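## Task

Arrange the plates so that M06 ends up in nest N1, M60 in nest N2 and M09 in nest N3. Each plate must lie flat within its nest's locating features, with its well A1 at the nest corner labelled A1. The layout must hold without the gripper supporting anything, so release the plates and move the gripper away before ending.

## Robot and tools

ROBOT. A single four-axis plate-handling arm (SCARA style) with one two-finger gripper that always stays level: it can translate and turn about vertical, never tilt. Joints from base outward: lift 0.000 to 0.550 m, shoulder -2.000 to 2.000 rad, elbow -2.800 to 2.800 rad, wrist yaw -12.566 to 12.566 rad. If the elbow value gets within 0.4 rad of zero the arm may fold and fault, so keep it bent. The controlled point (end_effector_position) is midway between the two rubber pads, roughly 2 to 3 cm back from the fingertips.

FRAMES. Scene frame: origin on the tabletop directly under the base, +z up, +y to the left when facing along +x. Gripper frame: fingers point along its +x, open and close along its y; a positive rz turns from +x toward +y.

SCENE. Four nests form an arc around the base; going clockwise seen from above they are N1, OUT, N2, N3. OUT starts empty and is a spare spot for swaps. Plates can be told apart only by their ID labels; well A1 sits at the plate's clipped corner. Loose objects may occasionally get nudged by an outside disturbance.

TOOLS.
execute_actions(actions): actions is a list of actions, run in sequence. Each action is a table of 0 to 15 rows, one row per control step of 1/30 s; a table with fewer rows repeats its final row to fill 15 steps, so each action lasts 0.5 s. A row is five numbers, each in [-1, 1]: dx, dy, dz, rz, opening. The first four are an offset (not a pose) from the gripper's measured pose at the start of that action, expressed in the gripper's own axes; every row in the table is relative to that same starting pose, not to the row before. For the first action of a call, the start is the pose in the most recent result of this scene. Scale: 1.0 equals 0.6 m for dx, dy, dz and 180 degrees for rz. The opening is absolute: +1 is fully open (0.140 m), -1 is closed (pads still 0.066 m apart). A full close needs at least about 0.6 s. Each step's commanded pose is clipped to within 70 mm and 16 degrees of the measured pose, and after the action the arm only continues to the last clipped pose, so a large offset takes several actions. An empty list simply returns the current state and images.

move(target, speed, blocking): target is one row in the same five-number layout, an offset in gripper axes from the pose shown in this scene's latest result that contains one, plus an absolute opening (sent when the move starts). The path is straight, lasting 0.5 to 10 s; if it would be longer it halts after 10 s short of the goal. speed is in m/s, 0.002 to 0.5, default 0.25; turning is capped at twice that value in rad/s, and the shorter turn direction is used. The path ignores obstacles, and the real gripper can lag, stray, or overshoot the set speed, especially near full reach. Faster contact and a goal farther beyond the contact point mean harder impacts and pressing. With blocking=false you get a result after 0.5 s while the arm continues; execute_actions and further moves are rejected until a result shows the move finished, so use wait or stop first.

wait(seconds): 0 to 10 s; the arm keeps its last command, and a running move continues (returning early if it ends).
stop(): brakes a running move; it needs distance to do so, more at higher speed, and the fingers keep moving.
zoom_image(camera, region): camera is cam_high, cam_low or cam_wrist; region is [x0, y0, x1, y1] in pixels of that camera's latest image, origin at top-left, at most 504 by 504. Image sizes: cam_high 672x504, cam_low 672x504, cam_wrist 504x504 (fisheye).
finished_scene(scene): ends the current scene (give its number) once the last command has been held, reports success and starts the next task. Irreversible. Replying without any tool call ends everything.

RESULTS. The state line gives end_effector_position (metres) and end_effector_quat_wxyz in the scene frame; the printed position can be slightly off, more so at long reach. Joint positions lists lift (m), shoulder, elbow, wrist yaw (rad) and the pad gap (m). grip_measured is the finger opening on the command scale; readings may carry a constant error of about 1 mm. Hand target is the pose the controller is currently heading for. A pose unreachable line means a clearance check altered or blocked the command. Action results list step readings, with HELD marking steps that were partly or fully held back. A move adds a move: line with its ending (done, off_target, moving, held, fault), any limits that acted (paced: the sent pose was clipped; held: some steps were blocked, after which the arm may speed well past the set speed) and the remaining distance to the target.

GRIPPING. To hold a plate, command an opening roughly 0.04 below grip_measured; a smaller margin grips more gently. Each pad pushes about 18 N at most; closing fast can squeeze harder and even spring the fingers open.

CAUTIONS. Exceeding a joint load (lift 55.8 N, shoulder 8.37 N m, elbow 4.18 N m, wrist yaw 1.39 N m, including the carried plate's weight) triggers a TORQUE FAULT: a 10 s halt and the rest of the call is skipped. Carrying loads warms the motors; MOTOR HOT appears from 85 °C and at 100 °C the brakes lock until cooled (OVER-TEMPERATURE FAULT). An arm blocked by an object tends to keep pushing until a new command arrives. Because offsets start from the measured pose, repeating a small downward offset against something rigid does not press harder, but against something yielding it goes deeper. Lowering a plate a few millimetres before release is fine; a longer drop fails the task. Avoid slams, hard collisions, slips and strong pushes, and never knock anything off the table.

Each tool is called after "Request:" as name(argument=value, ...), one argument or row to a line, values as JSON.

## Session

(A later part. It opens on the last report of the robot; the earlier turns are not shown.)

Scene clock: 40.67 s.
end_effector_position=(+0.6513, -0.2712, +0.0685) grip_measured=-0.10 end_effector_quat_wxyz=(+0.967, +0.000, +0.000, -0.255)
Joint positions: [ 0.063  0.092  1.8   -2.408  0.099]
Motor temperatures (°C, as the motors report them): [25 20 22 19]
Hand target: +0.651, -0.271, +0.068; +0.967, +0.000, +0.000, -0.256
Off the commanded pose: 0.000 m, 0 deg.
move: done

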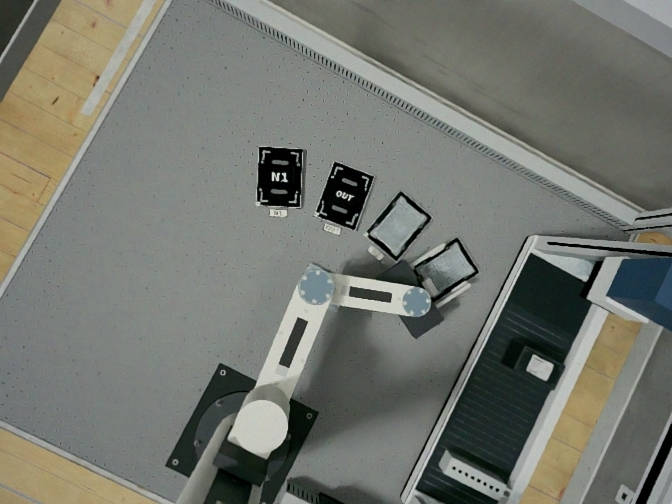

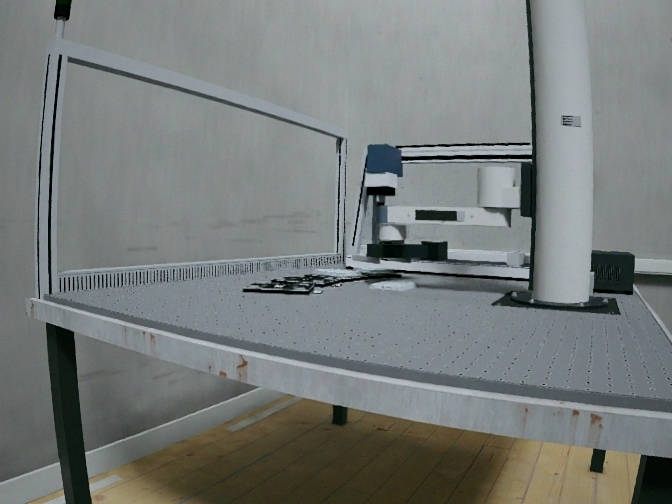

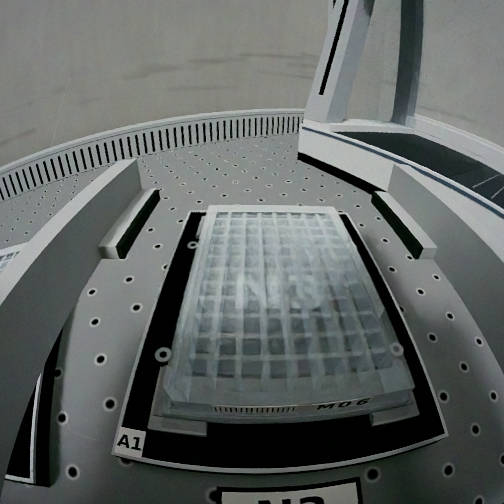

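Request:
move(
  target=[0.0115,-0.01,0,0,-0.1],
  speed=0.1,
)

Scene clock: 41.83 s.
end_effector_position=(+0.6543, -0.2798, +0.0685) grip_measured=-0.10 end_effector_quat_wxyz=(+0.967, +0.000, +0.000, -0.255)
Joint positions: [ 0.063  0.058  1.844 -2.418  0.099]
Motor temperatures (°C, as the motors report them): [25 20 22 19]
Hand target: +0.654, -0.280, +0.068; +0.967, +0.000, +0.000, -0.255
Off the commanded pose: 0.000 m, 0 deg.
move: done

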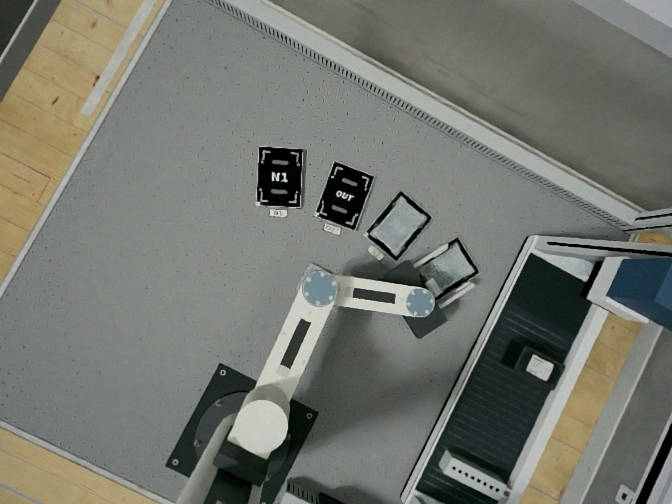

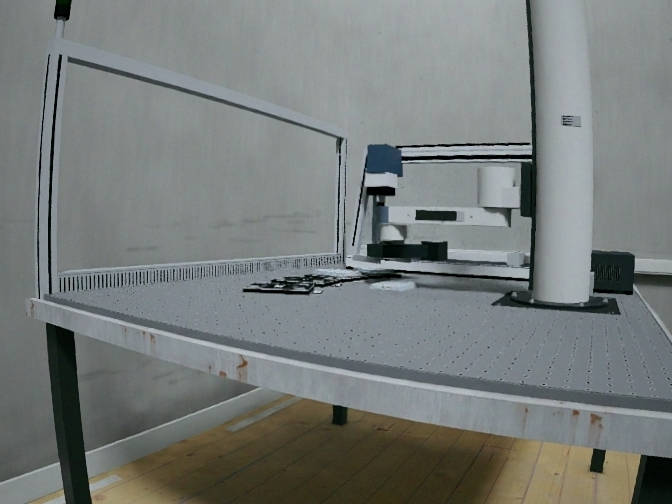

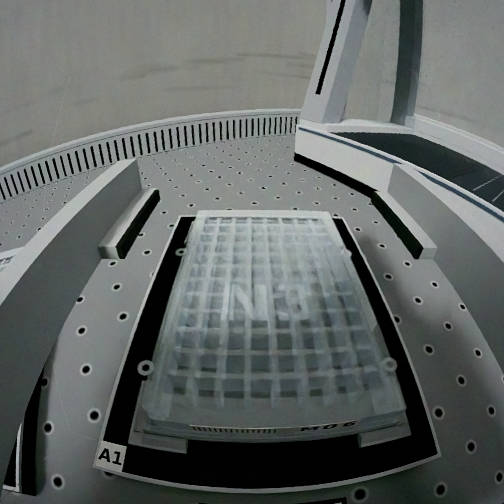

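Request:
move(
  target=[0,-0.001,-0.06,0,-0.25],
  speed=0.1,
)

Request:
move(
  target=[0,0,0,0,-0.52],
)

Request:
move(
  target=[0,0,0.06,0,-0.52],
  speed=0.2,
)

Scene clock: 42.93 s.
end_effector_position=(+0.6540, -0.2803, +0.0324) grip_measured=-0.25 end_effector_quat_wxyz=(+0.967, +0.000, +0.000, -0.255)
Joint positions: [ 0.027  0.057  1.844 -2.417  0.094]
Motor temperatures (°C, as the motors report them): [25 20 22 19]
Hand target: +0.654, -0.280, +0.032; +0.967, +0.000, +0.000, -0.255
Off the commanded pose: 0.000 m, 0 deg.
move: done

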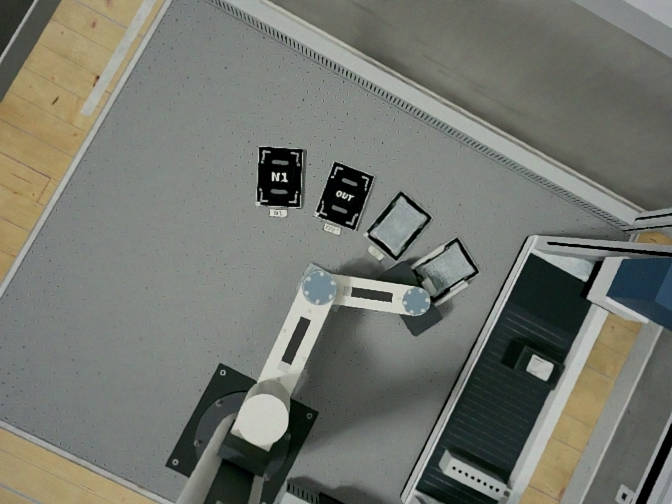

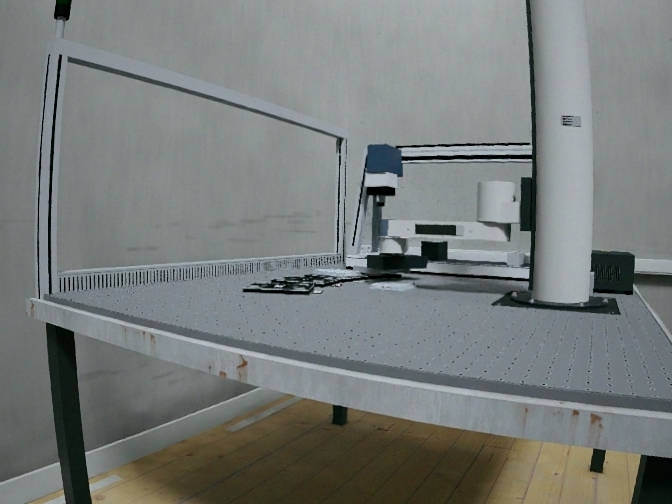

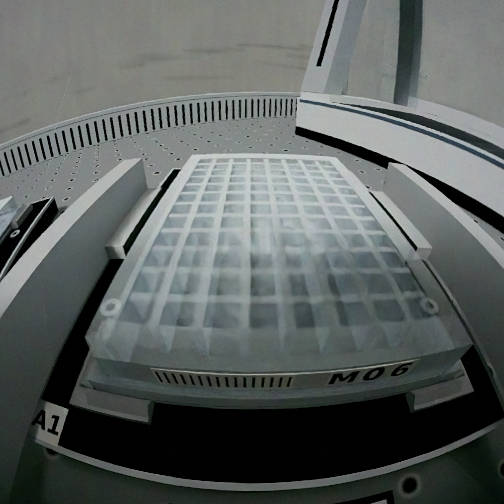

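Scene clock: 43.43 s.
end_effector_position=(+0.6540, -0.2803, +0.0324) grip_measured=-0.47 end_effector_quat_wxyz=(+0.967, +0.000, +0.000, -0.255)
Joint positions: [ 0.027  0.057  1.844 -2.417  0.085]
Motor temperatures (°C, as the motors report them): [25 20 22 19]
Hand target: +0.654, -0.280, +0.032; +0.967, +0.000, +0.000, -0.255
Off the commanded pose: 0.000 m, 0 deg.
move: done

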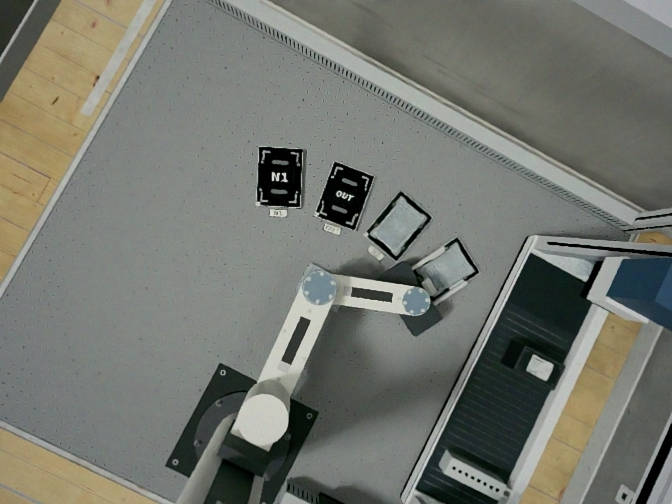

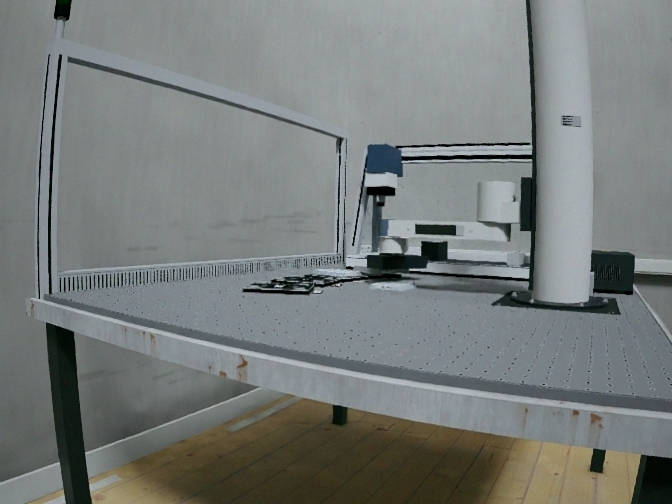

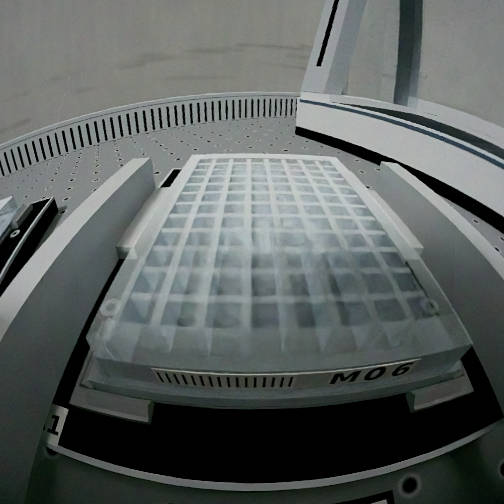

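Scene clock: 44.13 s.
end_effector_position=(+0.6540, -0.2803, +0.0684) grip_measured=-0.47 end_effector_quat_wxyz=(+0.967, +0.000, +0.000, -0.255)
Joint positions: [ 0.063  0.057  1.844 -2.417  0.085]
Motor temperatures (°C, as the motors report them): [25 20 22 19]
Hand target: +0.654, -0.280, +0.068; +0.967, +0.000, +0.000, -0.255
Off the commanded pose: 0.000 m, 0 deg.
move: done

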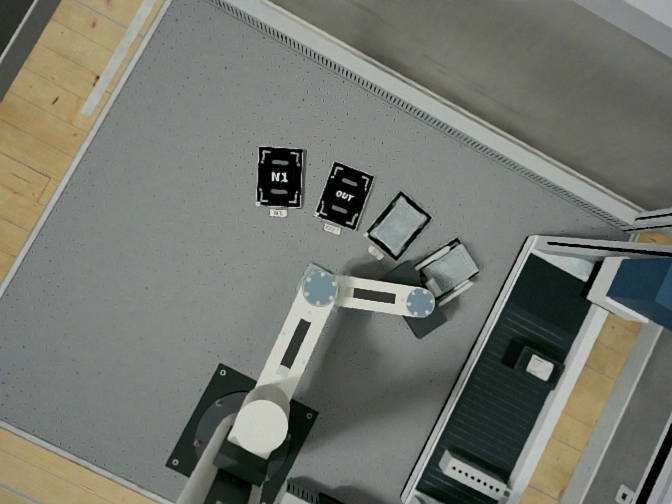

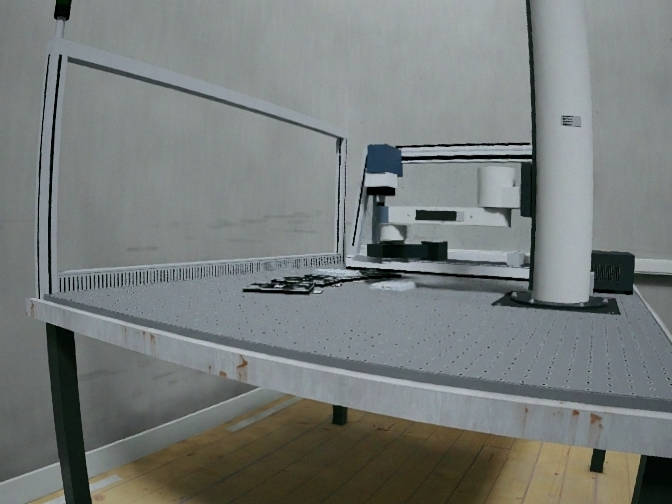

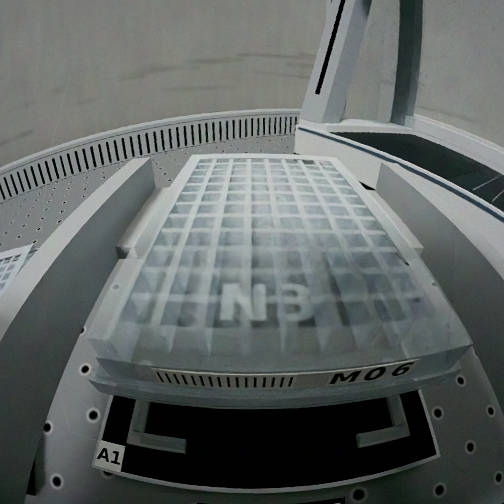

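Request:
move(
  target=[-0.413,0.7682,0,0.3078,-0.52],
  speed=0.5,
)

Request:
move(
  target=[0,0,-0.04,0,-0.52],
  speed=0.1,
)

Scene clock: 46.43 s.
end_effector_position=(+0.6663, +0.2428, +0.0684) grip_measured=-0.47 end_effector_quat_wxyz=(+0.975, +0.000, +0.000, +0.223)
Joint positions: [ 0.063  1.072  1.8   -2.421  0.085]
Motor temperatures (°C, as the motors report them): [25 20 22 19]
Hand target: +0.666, +0.243, +0.068; +0.975, +0.000, +0.000, +0.223
Off the commanded pose: 0.000 m, 0 deg.
move: done; limits=paced

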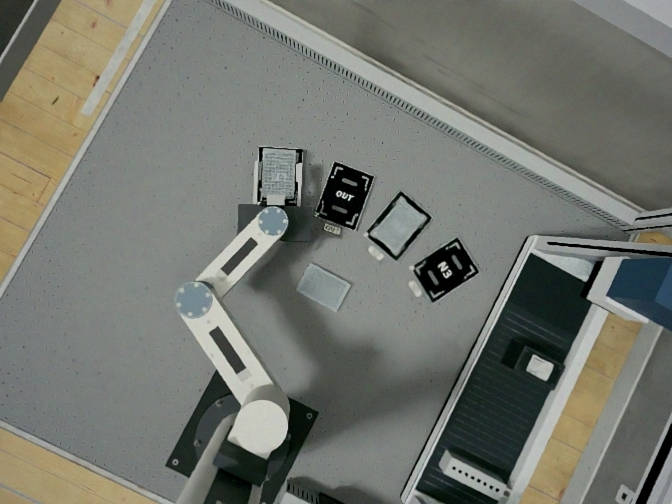

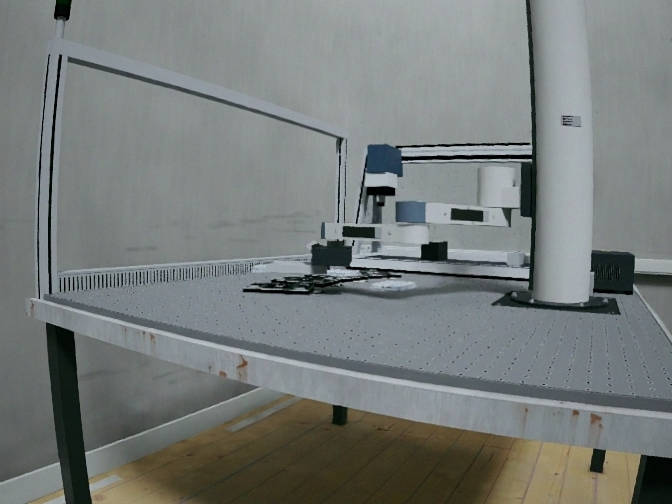

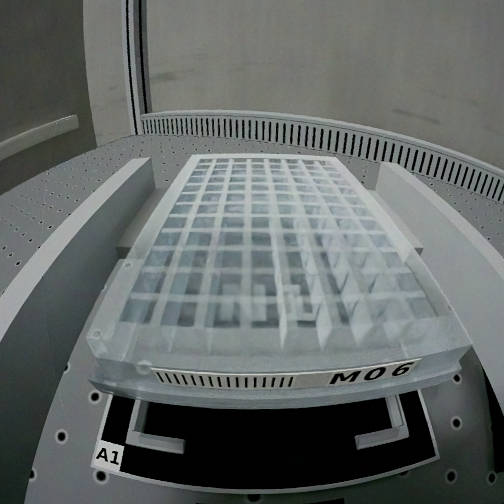

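Scene clock: 47.13 s.
end_effector_position=(+0.6664, +0.2428, +0.0444) grip_measured=-0.47 end_effector_quat_wxyz=(+0.975, +0.000, +0.000, +0.223)
Joint positions: [ 0.039  1.072  1.8   -2.421  0.085]
Motor temperatures (°C, as the motors report them): [25 20 22 19]
Hand target: +0.666, +0.243, +0.044; +0.975, +0.000, +0.000, +0.223
Off the commanded pose: 0.000 m, 0 deg.
move: done

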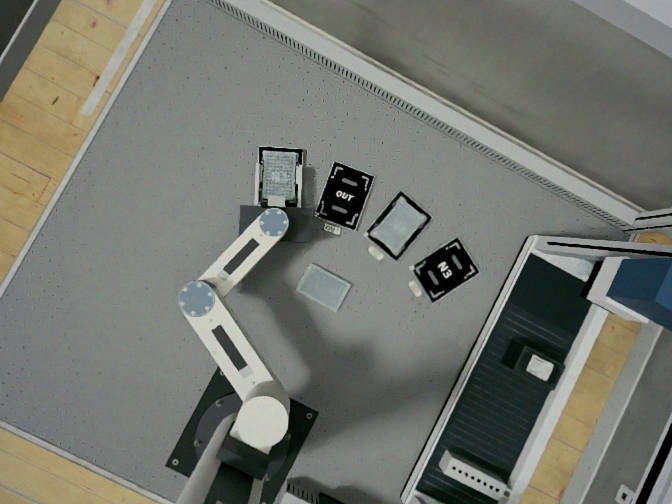

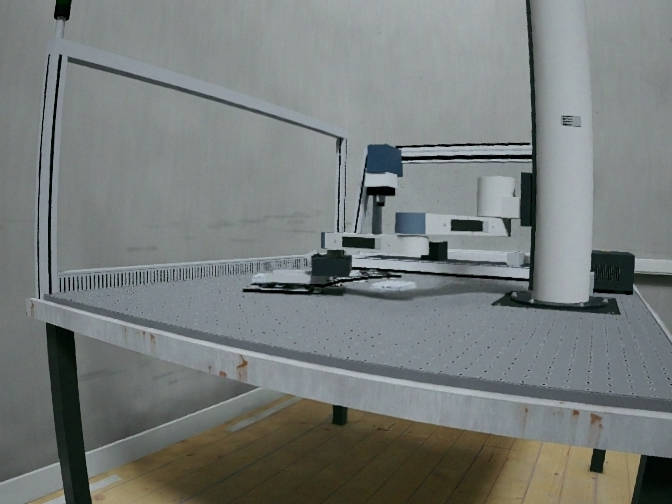

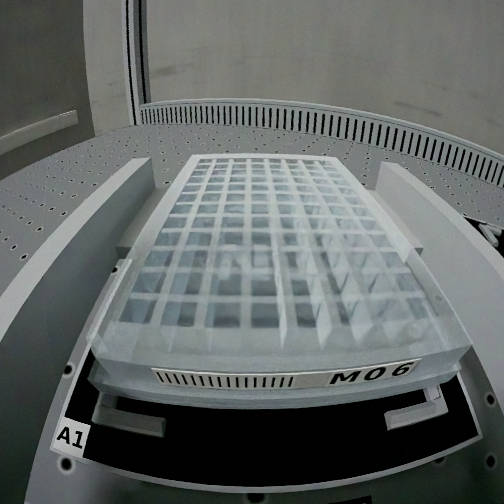

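Request:
move(
  target=[-0.0007,0.0013,-0.008,0,-0.52],
  speed=0.03,
)

Request:
move(
  target=[0,0,-0.0105,0,-0.52],
  speed=0.02,
)

Scene clock: 48.27 s.
end_effector_position=(+0.6657, +0.2433, +0.0396) grip_measured=-0.47 end_effector_quat_wxyz=(+0.975, +0.000, +0.000, +0.223)
Joint positions: [ 0.035  1.075  1.798 -2.421  0.085]
Motor temperatures (°C, as the motors report them): [25 20 22 19]
Hand target: +0.666, +0.243, +0.040; +0.975, +0.000, +0.000, +0.223
Off the commanded pose: 0.000 m, 0 deg.
move: done

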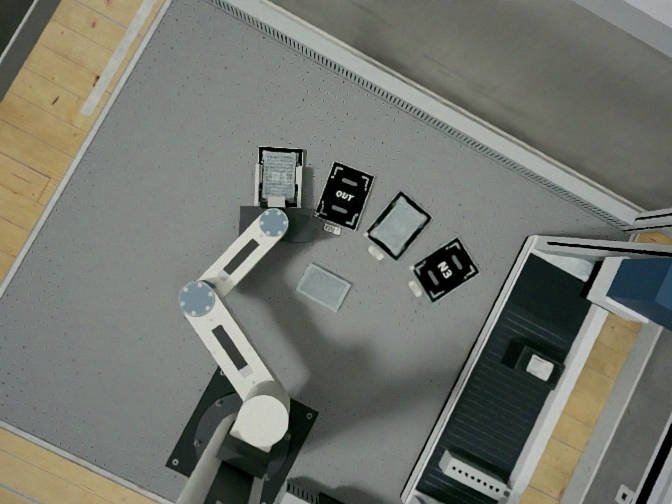

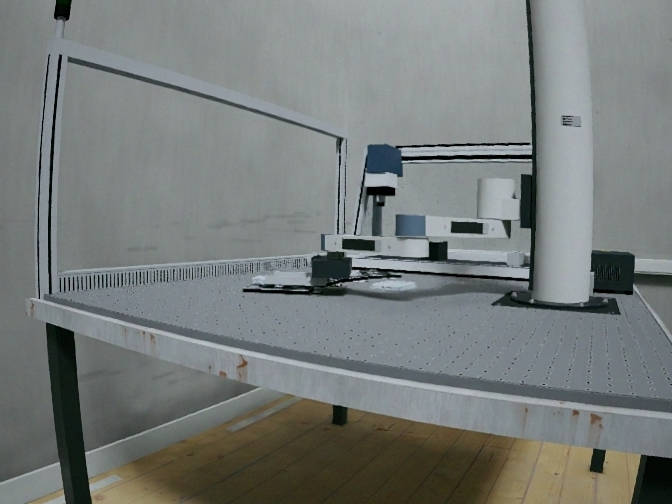

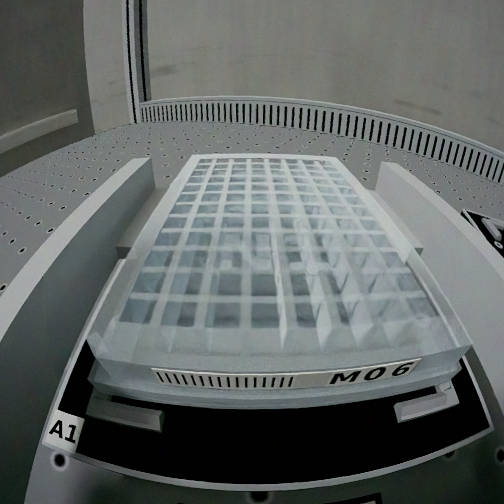

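Scene clock: 48.97 s.
end_effector_position=(+0.6658, +0.2430, +0.0333) grip_measured=-0.47 end_effector_quat_wxyz=(+0.975, +0.000, +0.000, +0.223)
Joint positions: [ 0.028  1.074  1.797 -2.422  0.085]
Motor temperatures (°C, as the motors report them): [25 20 22 19]
Hand target: +0.666, +0.243, +0.033; +0.975, +0.000, +0.000, +0.223
Off the commanded pose: 0.000 m, 0 deg.
move: done

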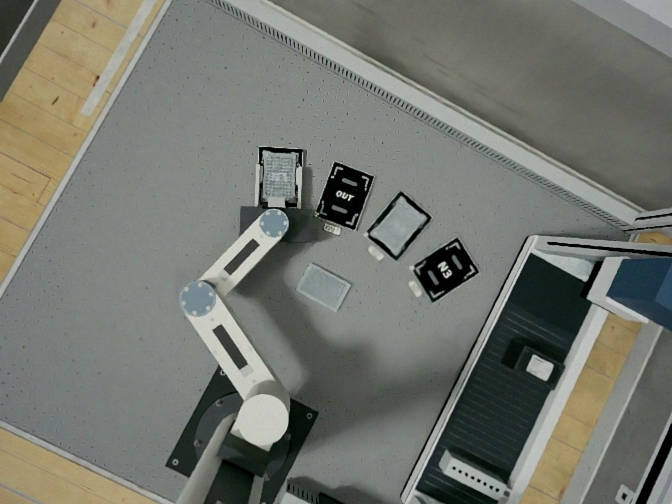

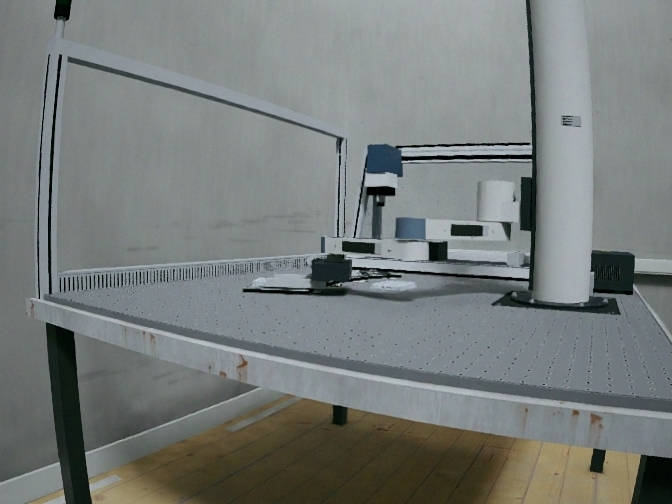

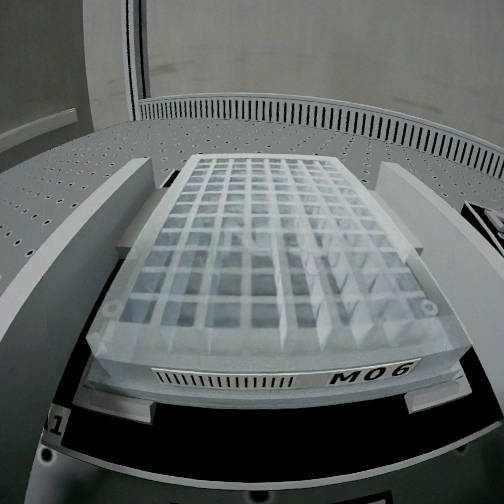

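Request:
execute_actions(
  actions=[
    [[0,0,-0.001,0,-0.2]],
    [[0,0,0.03,0,-0.2],[0,0,0.05,0,-0.2],[0,0,0.0595,0,-0.2]],
  ],
)

Scene clock: 50.33 s.
end_effector_position=(+0.6658, +0.2430, +0.0684) grip_measured=-0.20 end_effector_quat_wxyz=(+0.975, +0.000, +0.000, +0.223)
Joint positions: [ 0.063  1.074  1.797 -2.422  0.096]
Motor temperatures (°C, as the motors report them): [25 20 22 19]
Hand target: +0.666, +0.243, +0.068; +0.975, +0.000, +0.000, +0.223
Off the commanded pose: 0.000 m, 0 deg.
Step readings (end_effector_position; steps 1 to 15: 1st action; 16 to 30: 2nd action):
0: (+0.6658, +0.2430, +0.0333)
1: (+0.6658, +0.2430, +0.0331)
2: (+0.6658, +0.2430, +0.0326)
4: (+0.6658, +0.2430, +0.0326)
8: (+0.6658, +0.2430, +0.0326)
15: (+0.6658, +0.2430, +0.0326)
16: (+0.6658, +0.2430, +0.0330)
17: (+0.6658, +0.2430, +0.0351)
19: (+0.6658, +0.2430, +0.0447)
23: (+0.6658, +0.2430, +0.0671)
30: end_effector_position above

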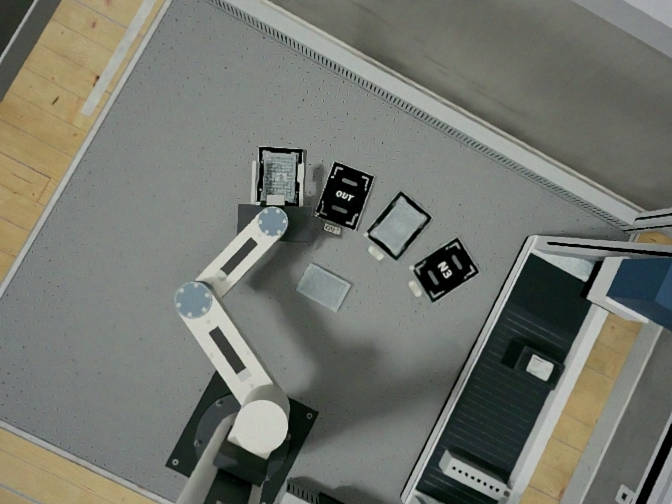

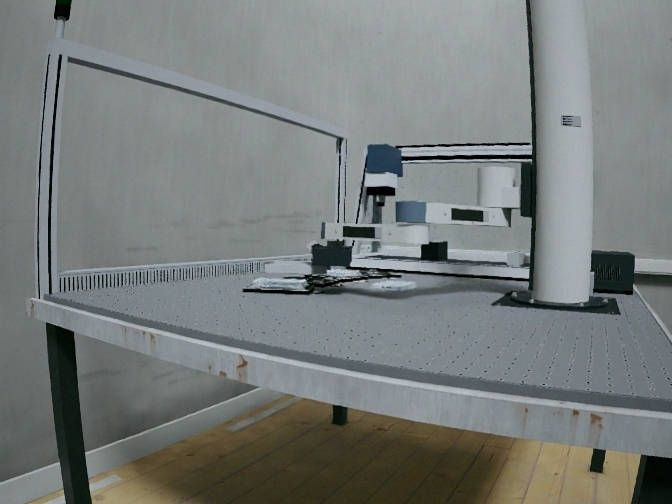

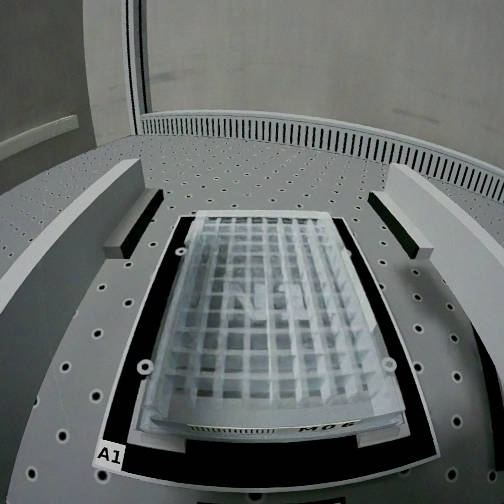

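Request:
move(
  target=[-0.1787,-0.567,0,-0.2047,-0.2],
  speed=0.5,
)

Scene clock: 51.90 s.
end_effector_position=(+0.7167, -0.1102, +0.0684) grip_measured=-0.20 end_effector_quat_wxyz=(+0.995, +0.000, +0.000, -0.097)
Joint positions: [ 0.063  0.394  1.83  -2.418  0.096]
Motor temperatures (°C, as the motors report them): [25 20 22 19]
Hand target: +0.717, -0.110, +0.068; +0.995, +0.000, +0.000, -0.097
Off the commanded pose: 0.000 m, 0 deg.
move: done

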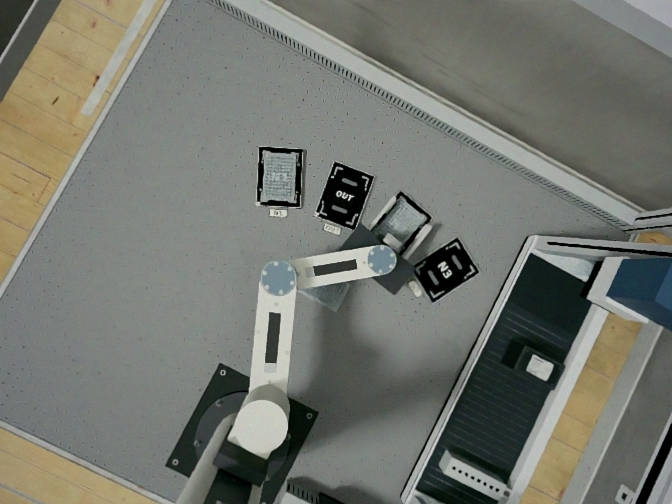

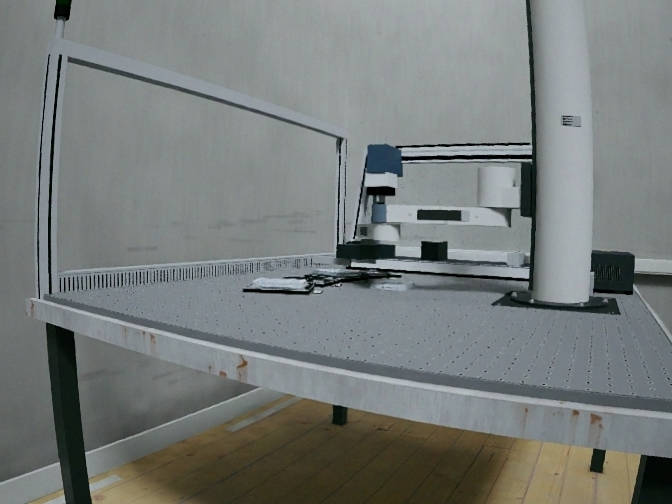

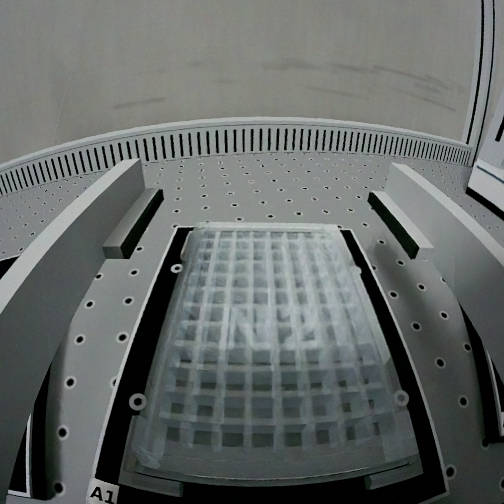

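Request:
move(
  target=[-0.023,-0.0015,0,0,-0.2],
  speed=0.1,
)

Scene clock: 52.87 s.
end_effector_position=(+0.7030, -0.1085, +0.0684) grip_measured=-0.20 end_effector_quat_wxyz=(+0.995, +0.000, +0.000, -0.097)
Joint positions: [ 0.063  0.428  1.744 -2.367  0.096]
Motor temperatures (°C, as the motors report them): [25 20 22 19]
Hand target: +0.703, -0.108, +0.068; +0.995, +0.000, +0.000, -0.097
Off the commanded pose: 0.000 m, 0 deg.
move: done

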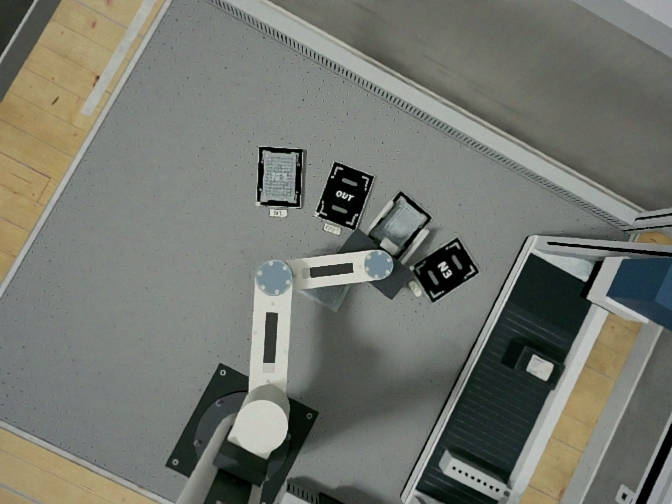

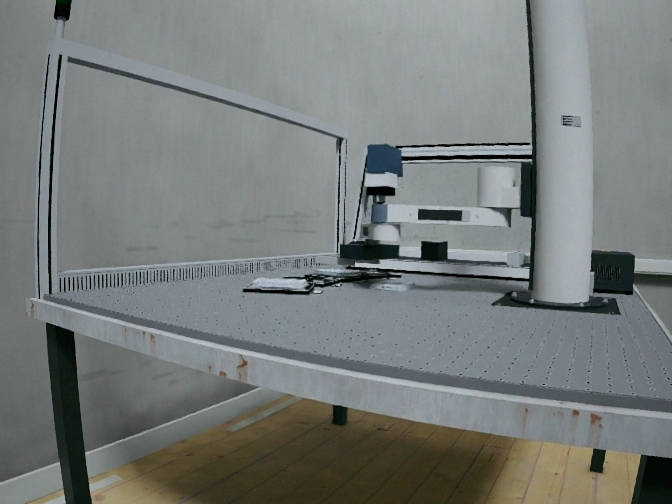

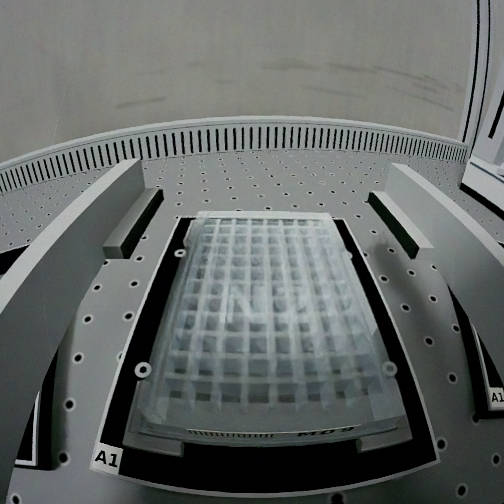

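Back another ~1.2 mm, then pick.

Request:
move(
  target=[-0.002,0.0003,-0.06,0,-0.25],
  speed=0.12,
)

Request:
execute_actions(
  actions=[
    [[0,0,0,0,-0.52]],
    [[0,0,0.005,0,-0.52],[0,0,0.01,0,-0.52],[0,0,0.017,0,-0.52],[0,0,0.025,0,-0.52],[0,0,0.033,0,-0.52],[0,0,0.041,0,-0.52],[0,0,0.049,0,-0.52],[0,0,0.055,0,-0.52],[0,0,0.06,0,-0.52]],
  ],
)

Scene clock: 54.17 s.
end_effector_position=(+0.7018, -0.1082, +0.0323) grip_measured=-0.25 end_effector_quat_wxyz=(+0.995, +0.000, +0.000, -0.097)
Joint positions: [ 0.027  0.432  1.737 -2.364  0.094]
Motor temperatures (°C, as the motors report them): [25 20 22 19]
Hand target: +0.702, -0.108, +0.032; +0.995, +0.000, +0.000, -0.097
Off the commanded pose: 0.000 m, 0 deg.
move: done

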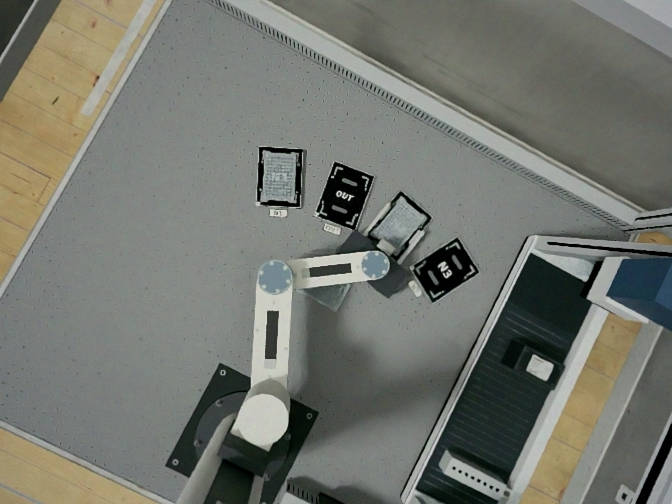

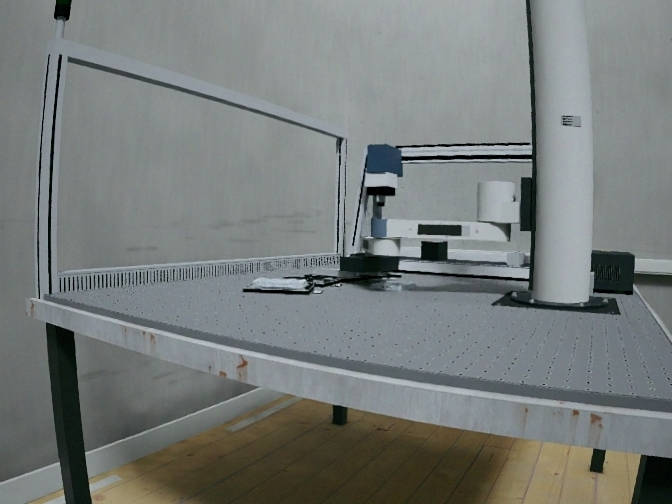

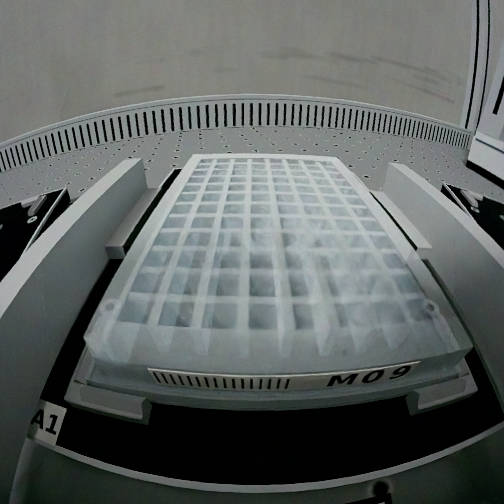

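Scene clock: 55.17 s.
end_effector_position=(+0.7018, -0.1082, +0.0684) grip_measured=-0.48 end_effector_quat_wxyz=(+0.995, +0.000, +0.000, -0.097)
Joint positions: [ 0.063  0.432  1.737 -2.364  0.085]
Motor temperatures (°C, as the motors report them): [25 20 22 19]
Hand target: +0.702, -0.108, +0.068; +0.995, +0.000, +0.000, -0.097
Off the commanded pose: 0.000 m, 0 deg.
Step readings (end_effector_position; steps 1 to 15: 1st action; 16 to 30: 2nd action):
0: (+0.7018, -0.1082, +0.0323)
1: (+0.7018, -0.1082, +0.0323)
2: (+0.7018, -0.1082, +0.0323)
4: (+0.7018, -0.1082, +0.0323)
8: (+0.7018, -0.1082, +0.0323)
15: (+0.7018, -0.1082, +0.0323)
16: (+0.7018, -0.1082, +0.0326)
17: (+0.7018, -0.1082, +0.0346)
19: (+0.7018, -0.1082, +0.0414)
23: (+0.7018, -0.1082, +0.0588)
30: end_effector_position above

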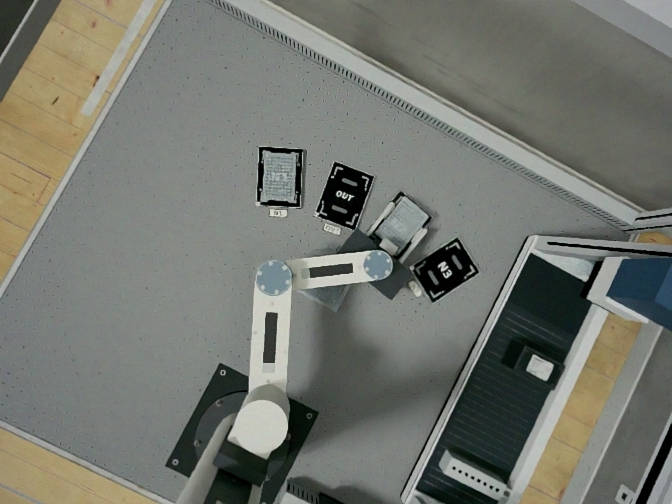

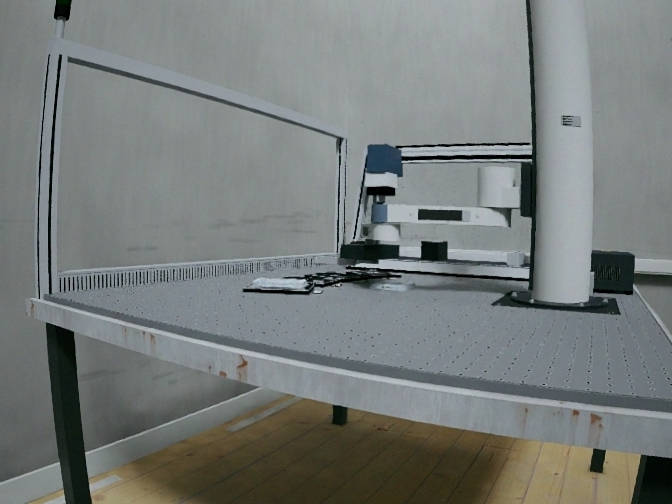

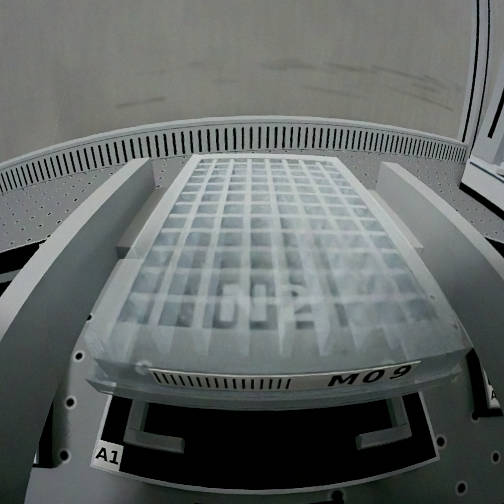

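Request:
move(
  target=[-0.0215,-0.2971,-0.035,-0.1022,-0.52],
  speed=0.35,
)

Scene clock: 57.63 s.
end_effector_position=(+0.6545, -0.2808, +0.0473) grip_measured=-0.48 end_effector_quat_wxyz=(+0.967, +0.000, +0.000, -0.255)
Joint positions: [ 0.042  0.055  1.848 -2.419  0.085]
Motor temperatures (°C, as the motors report them): [25 20 22 19]
Hand target: +0.655, -0.281, +0.047; +0.967, +0.000, +0.000, -0.255
Off the commanded pose: 0.000 m, 0 deg.
move: done

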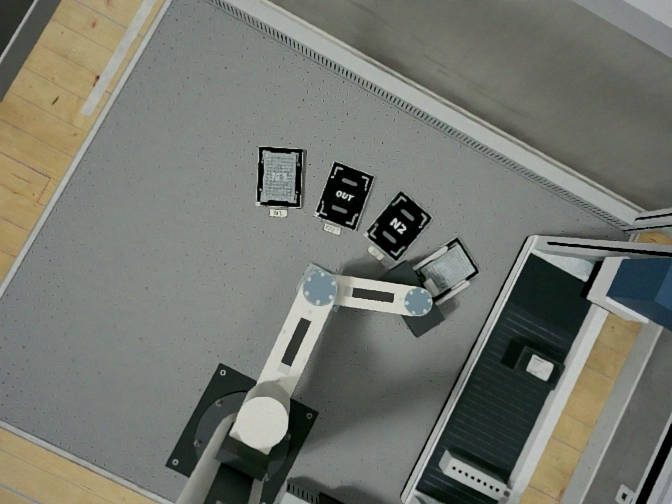

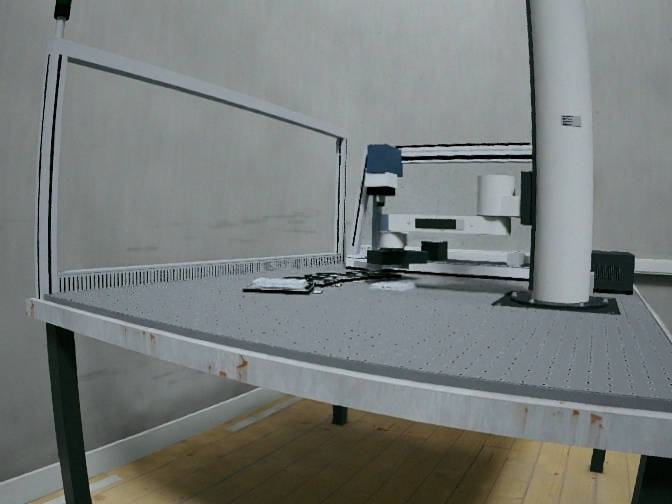

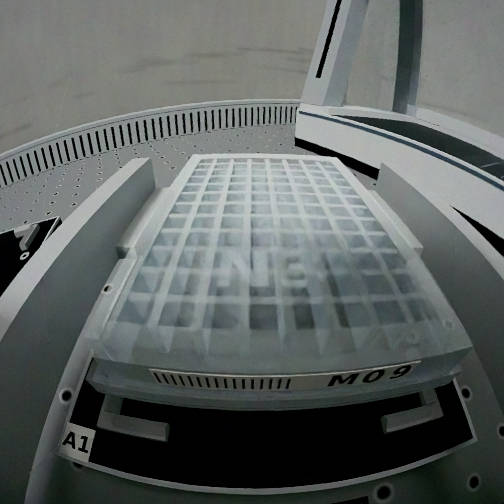

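Request:
move(
  target=[0,0.0003,-0.0235,0,-0.52],
  speed=0.03,
)

Scene clock: 58.50 s.
end_effector_position=(+0.6546, -0.2806, +0.0332) grip_measured=-0.48 end_effector_quat_wxyz=(+0.967, +0.000, +0.000, -0.255)
Joint positions: [ 0.028  0.055  1.848 -2.418  0.085]
Motor temperatures (°C, as the motors report them): [25 20 22 19]
Hand target: +0.655, -0.281, +0.033; +0.967, +0.000, +0.000, -0.255
Off the commanded pose: 0.000 m, 0 deg.
move: done

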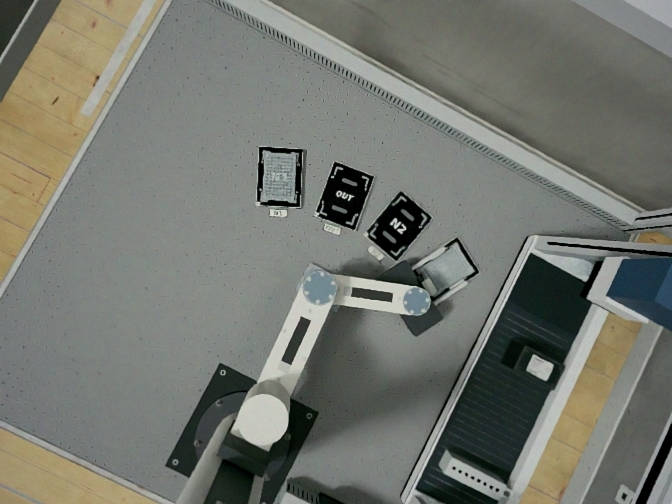

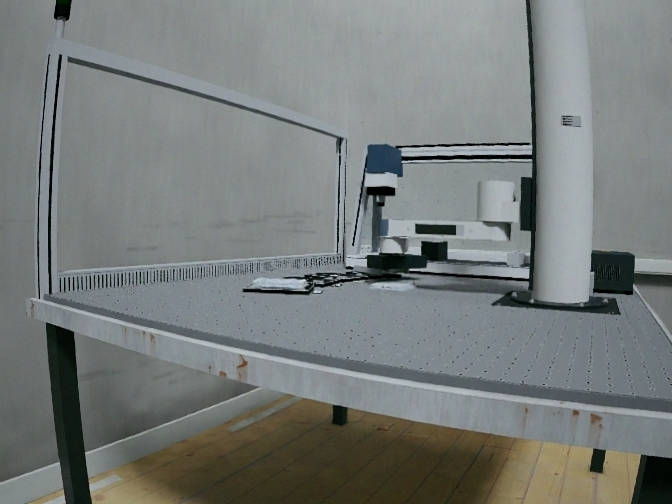

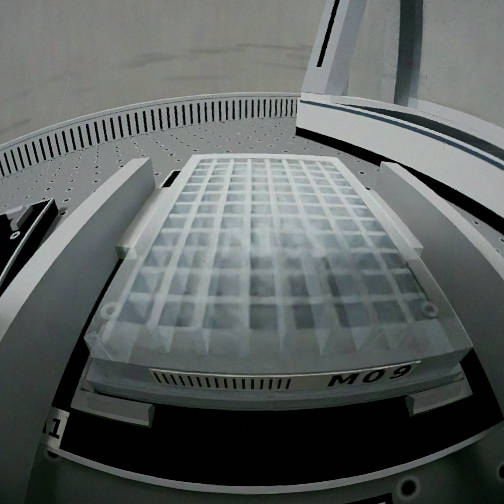

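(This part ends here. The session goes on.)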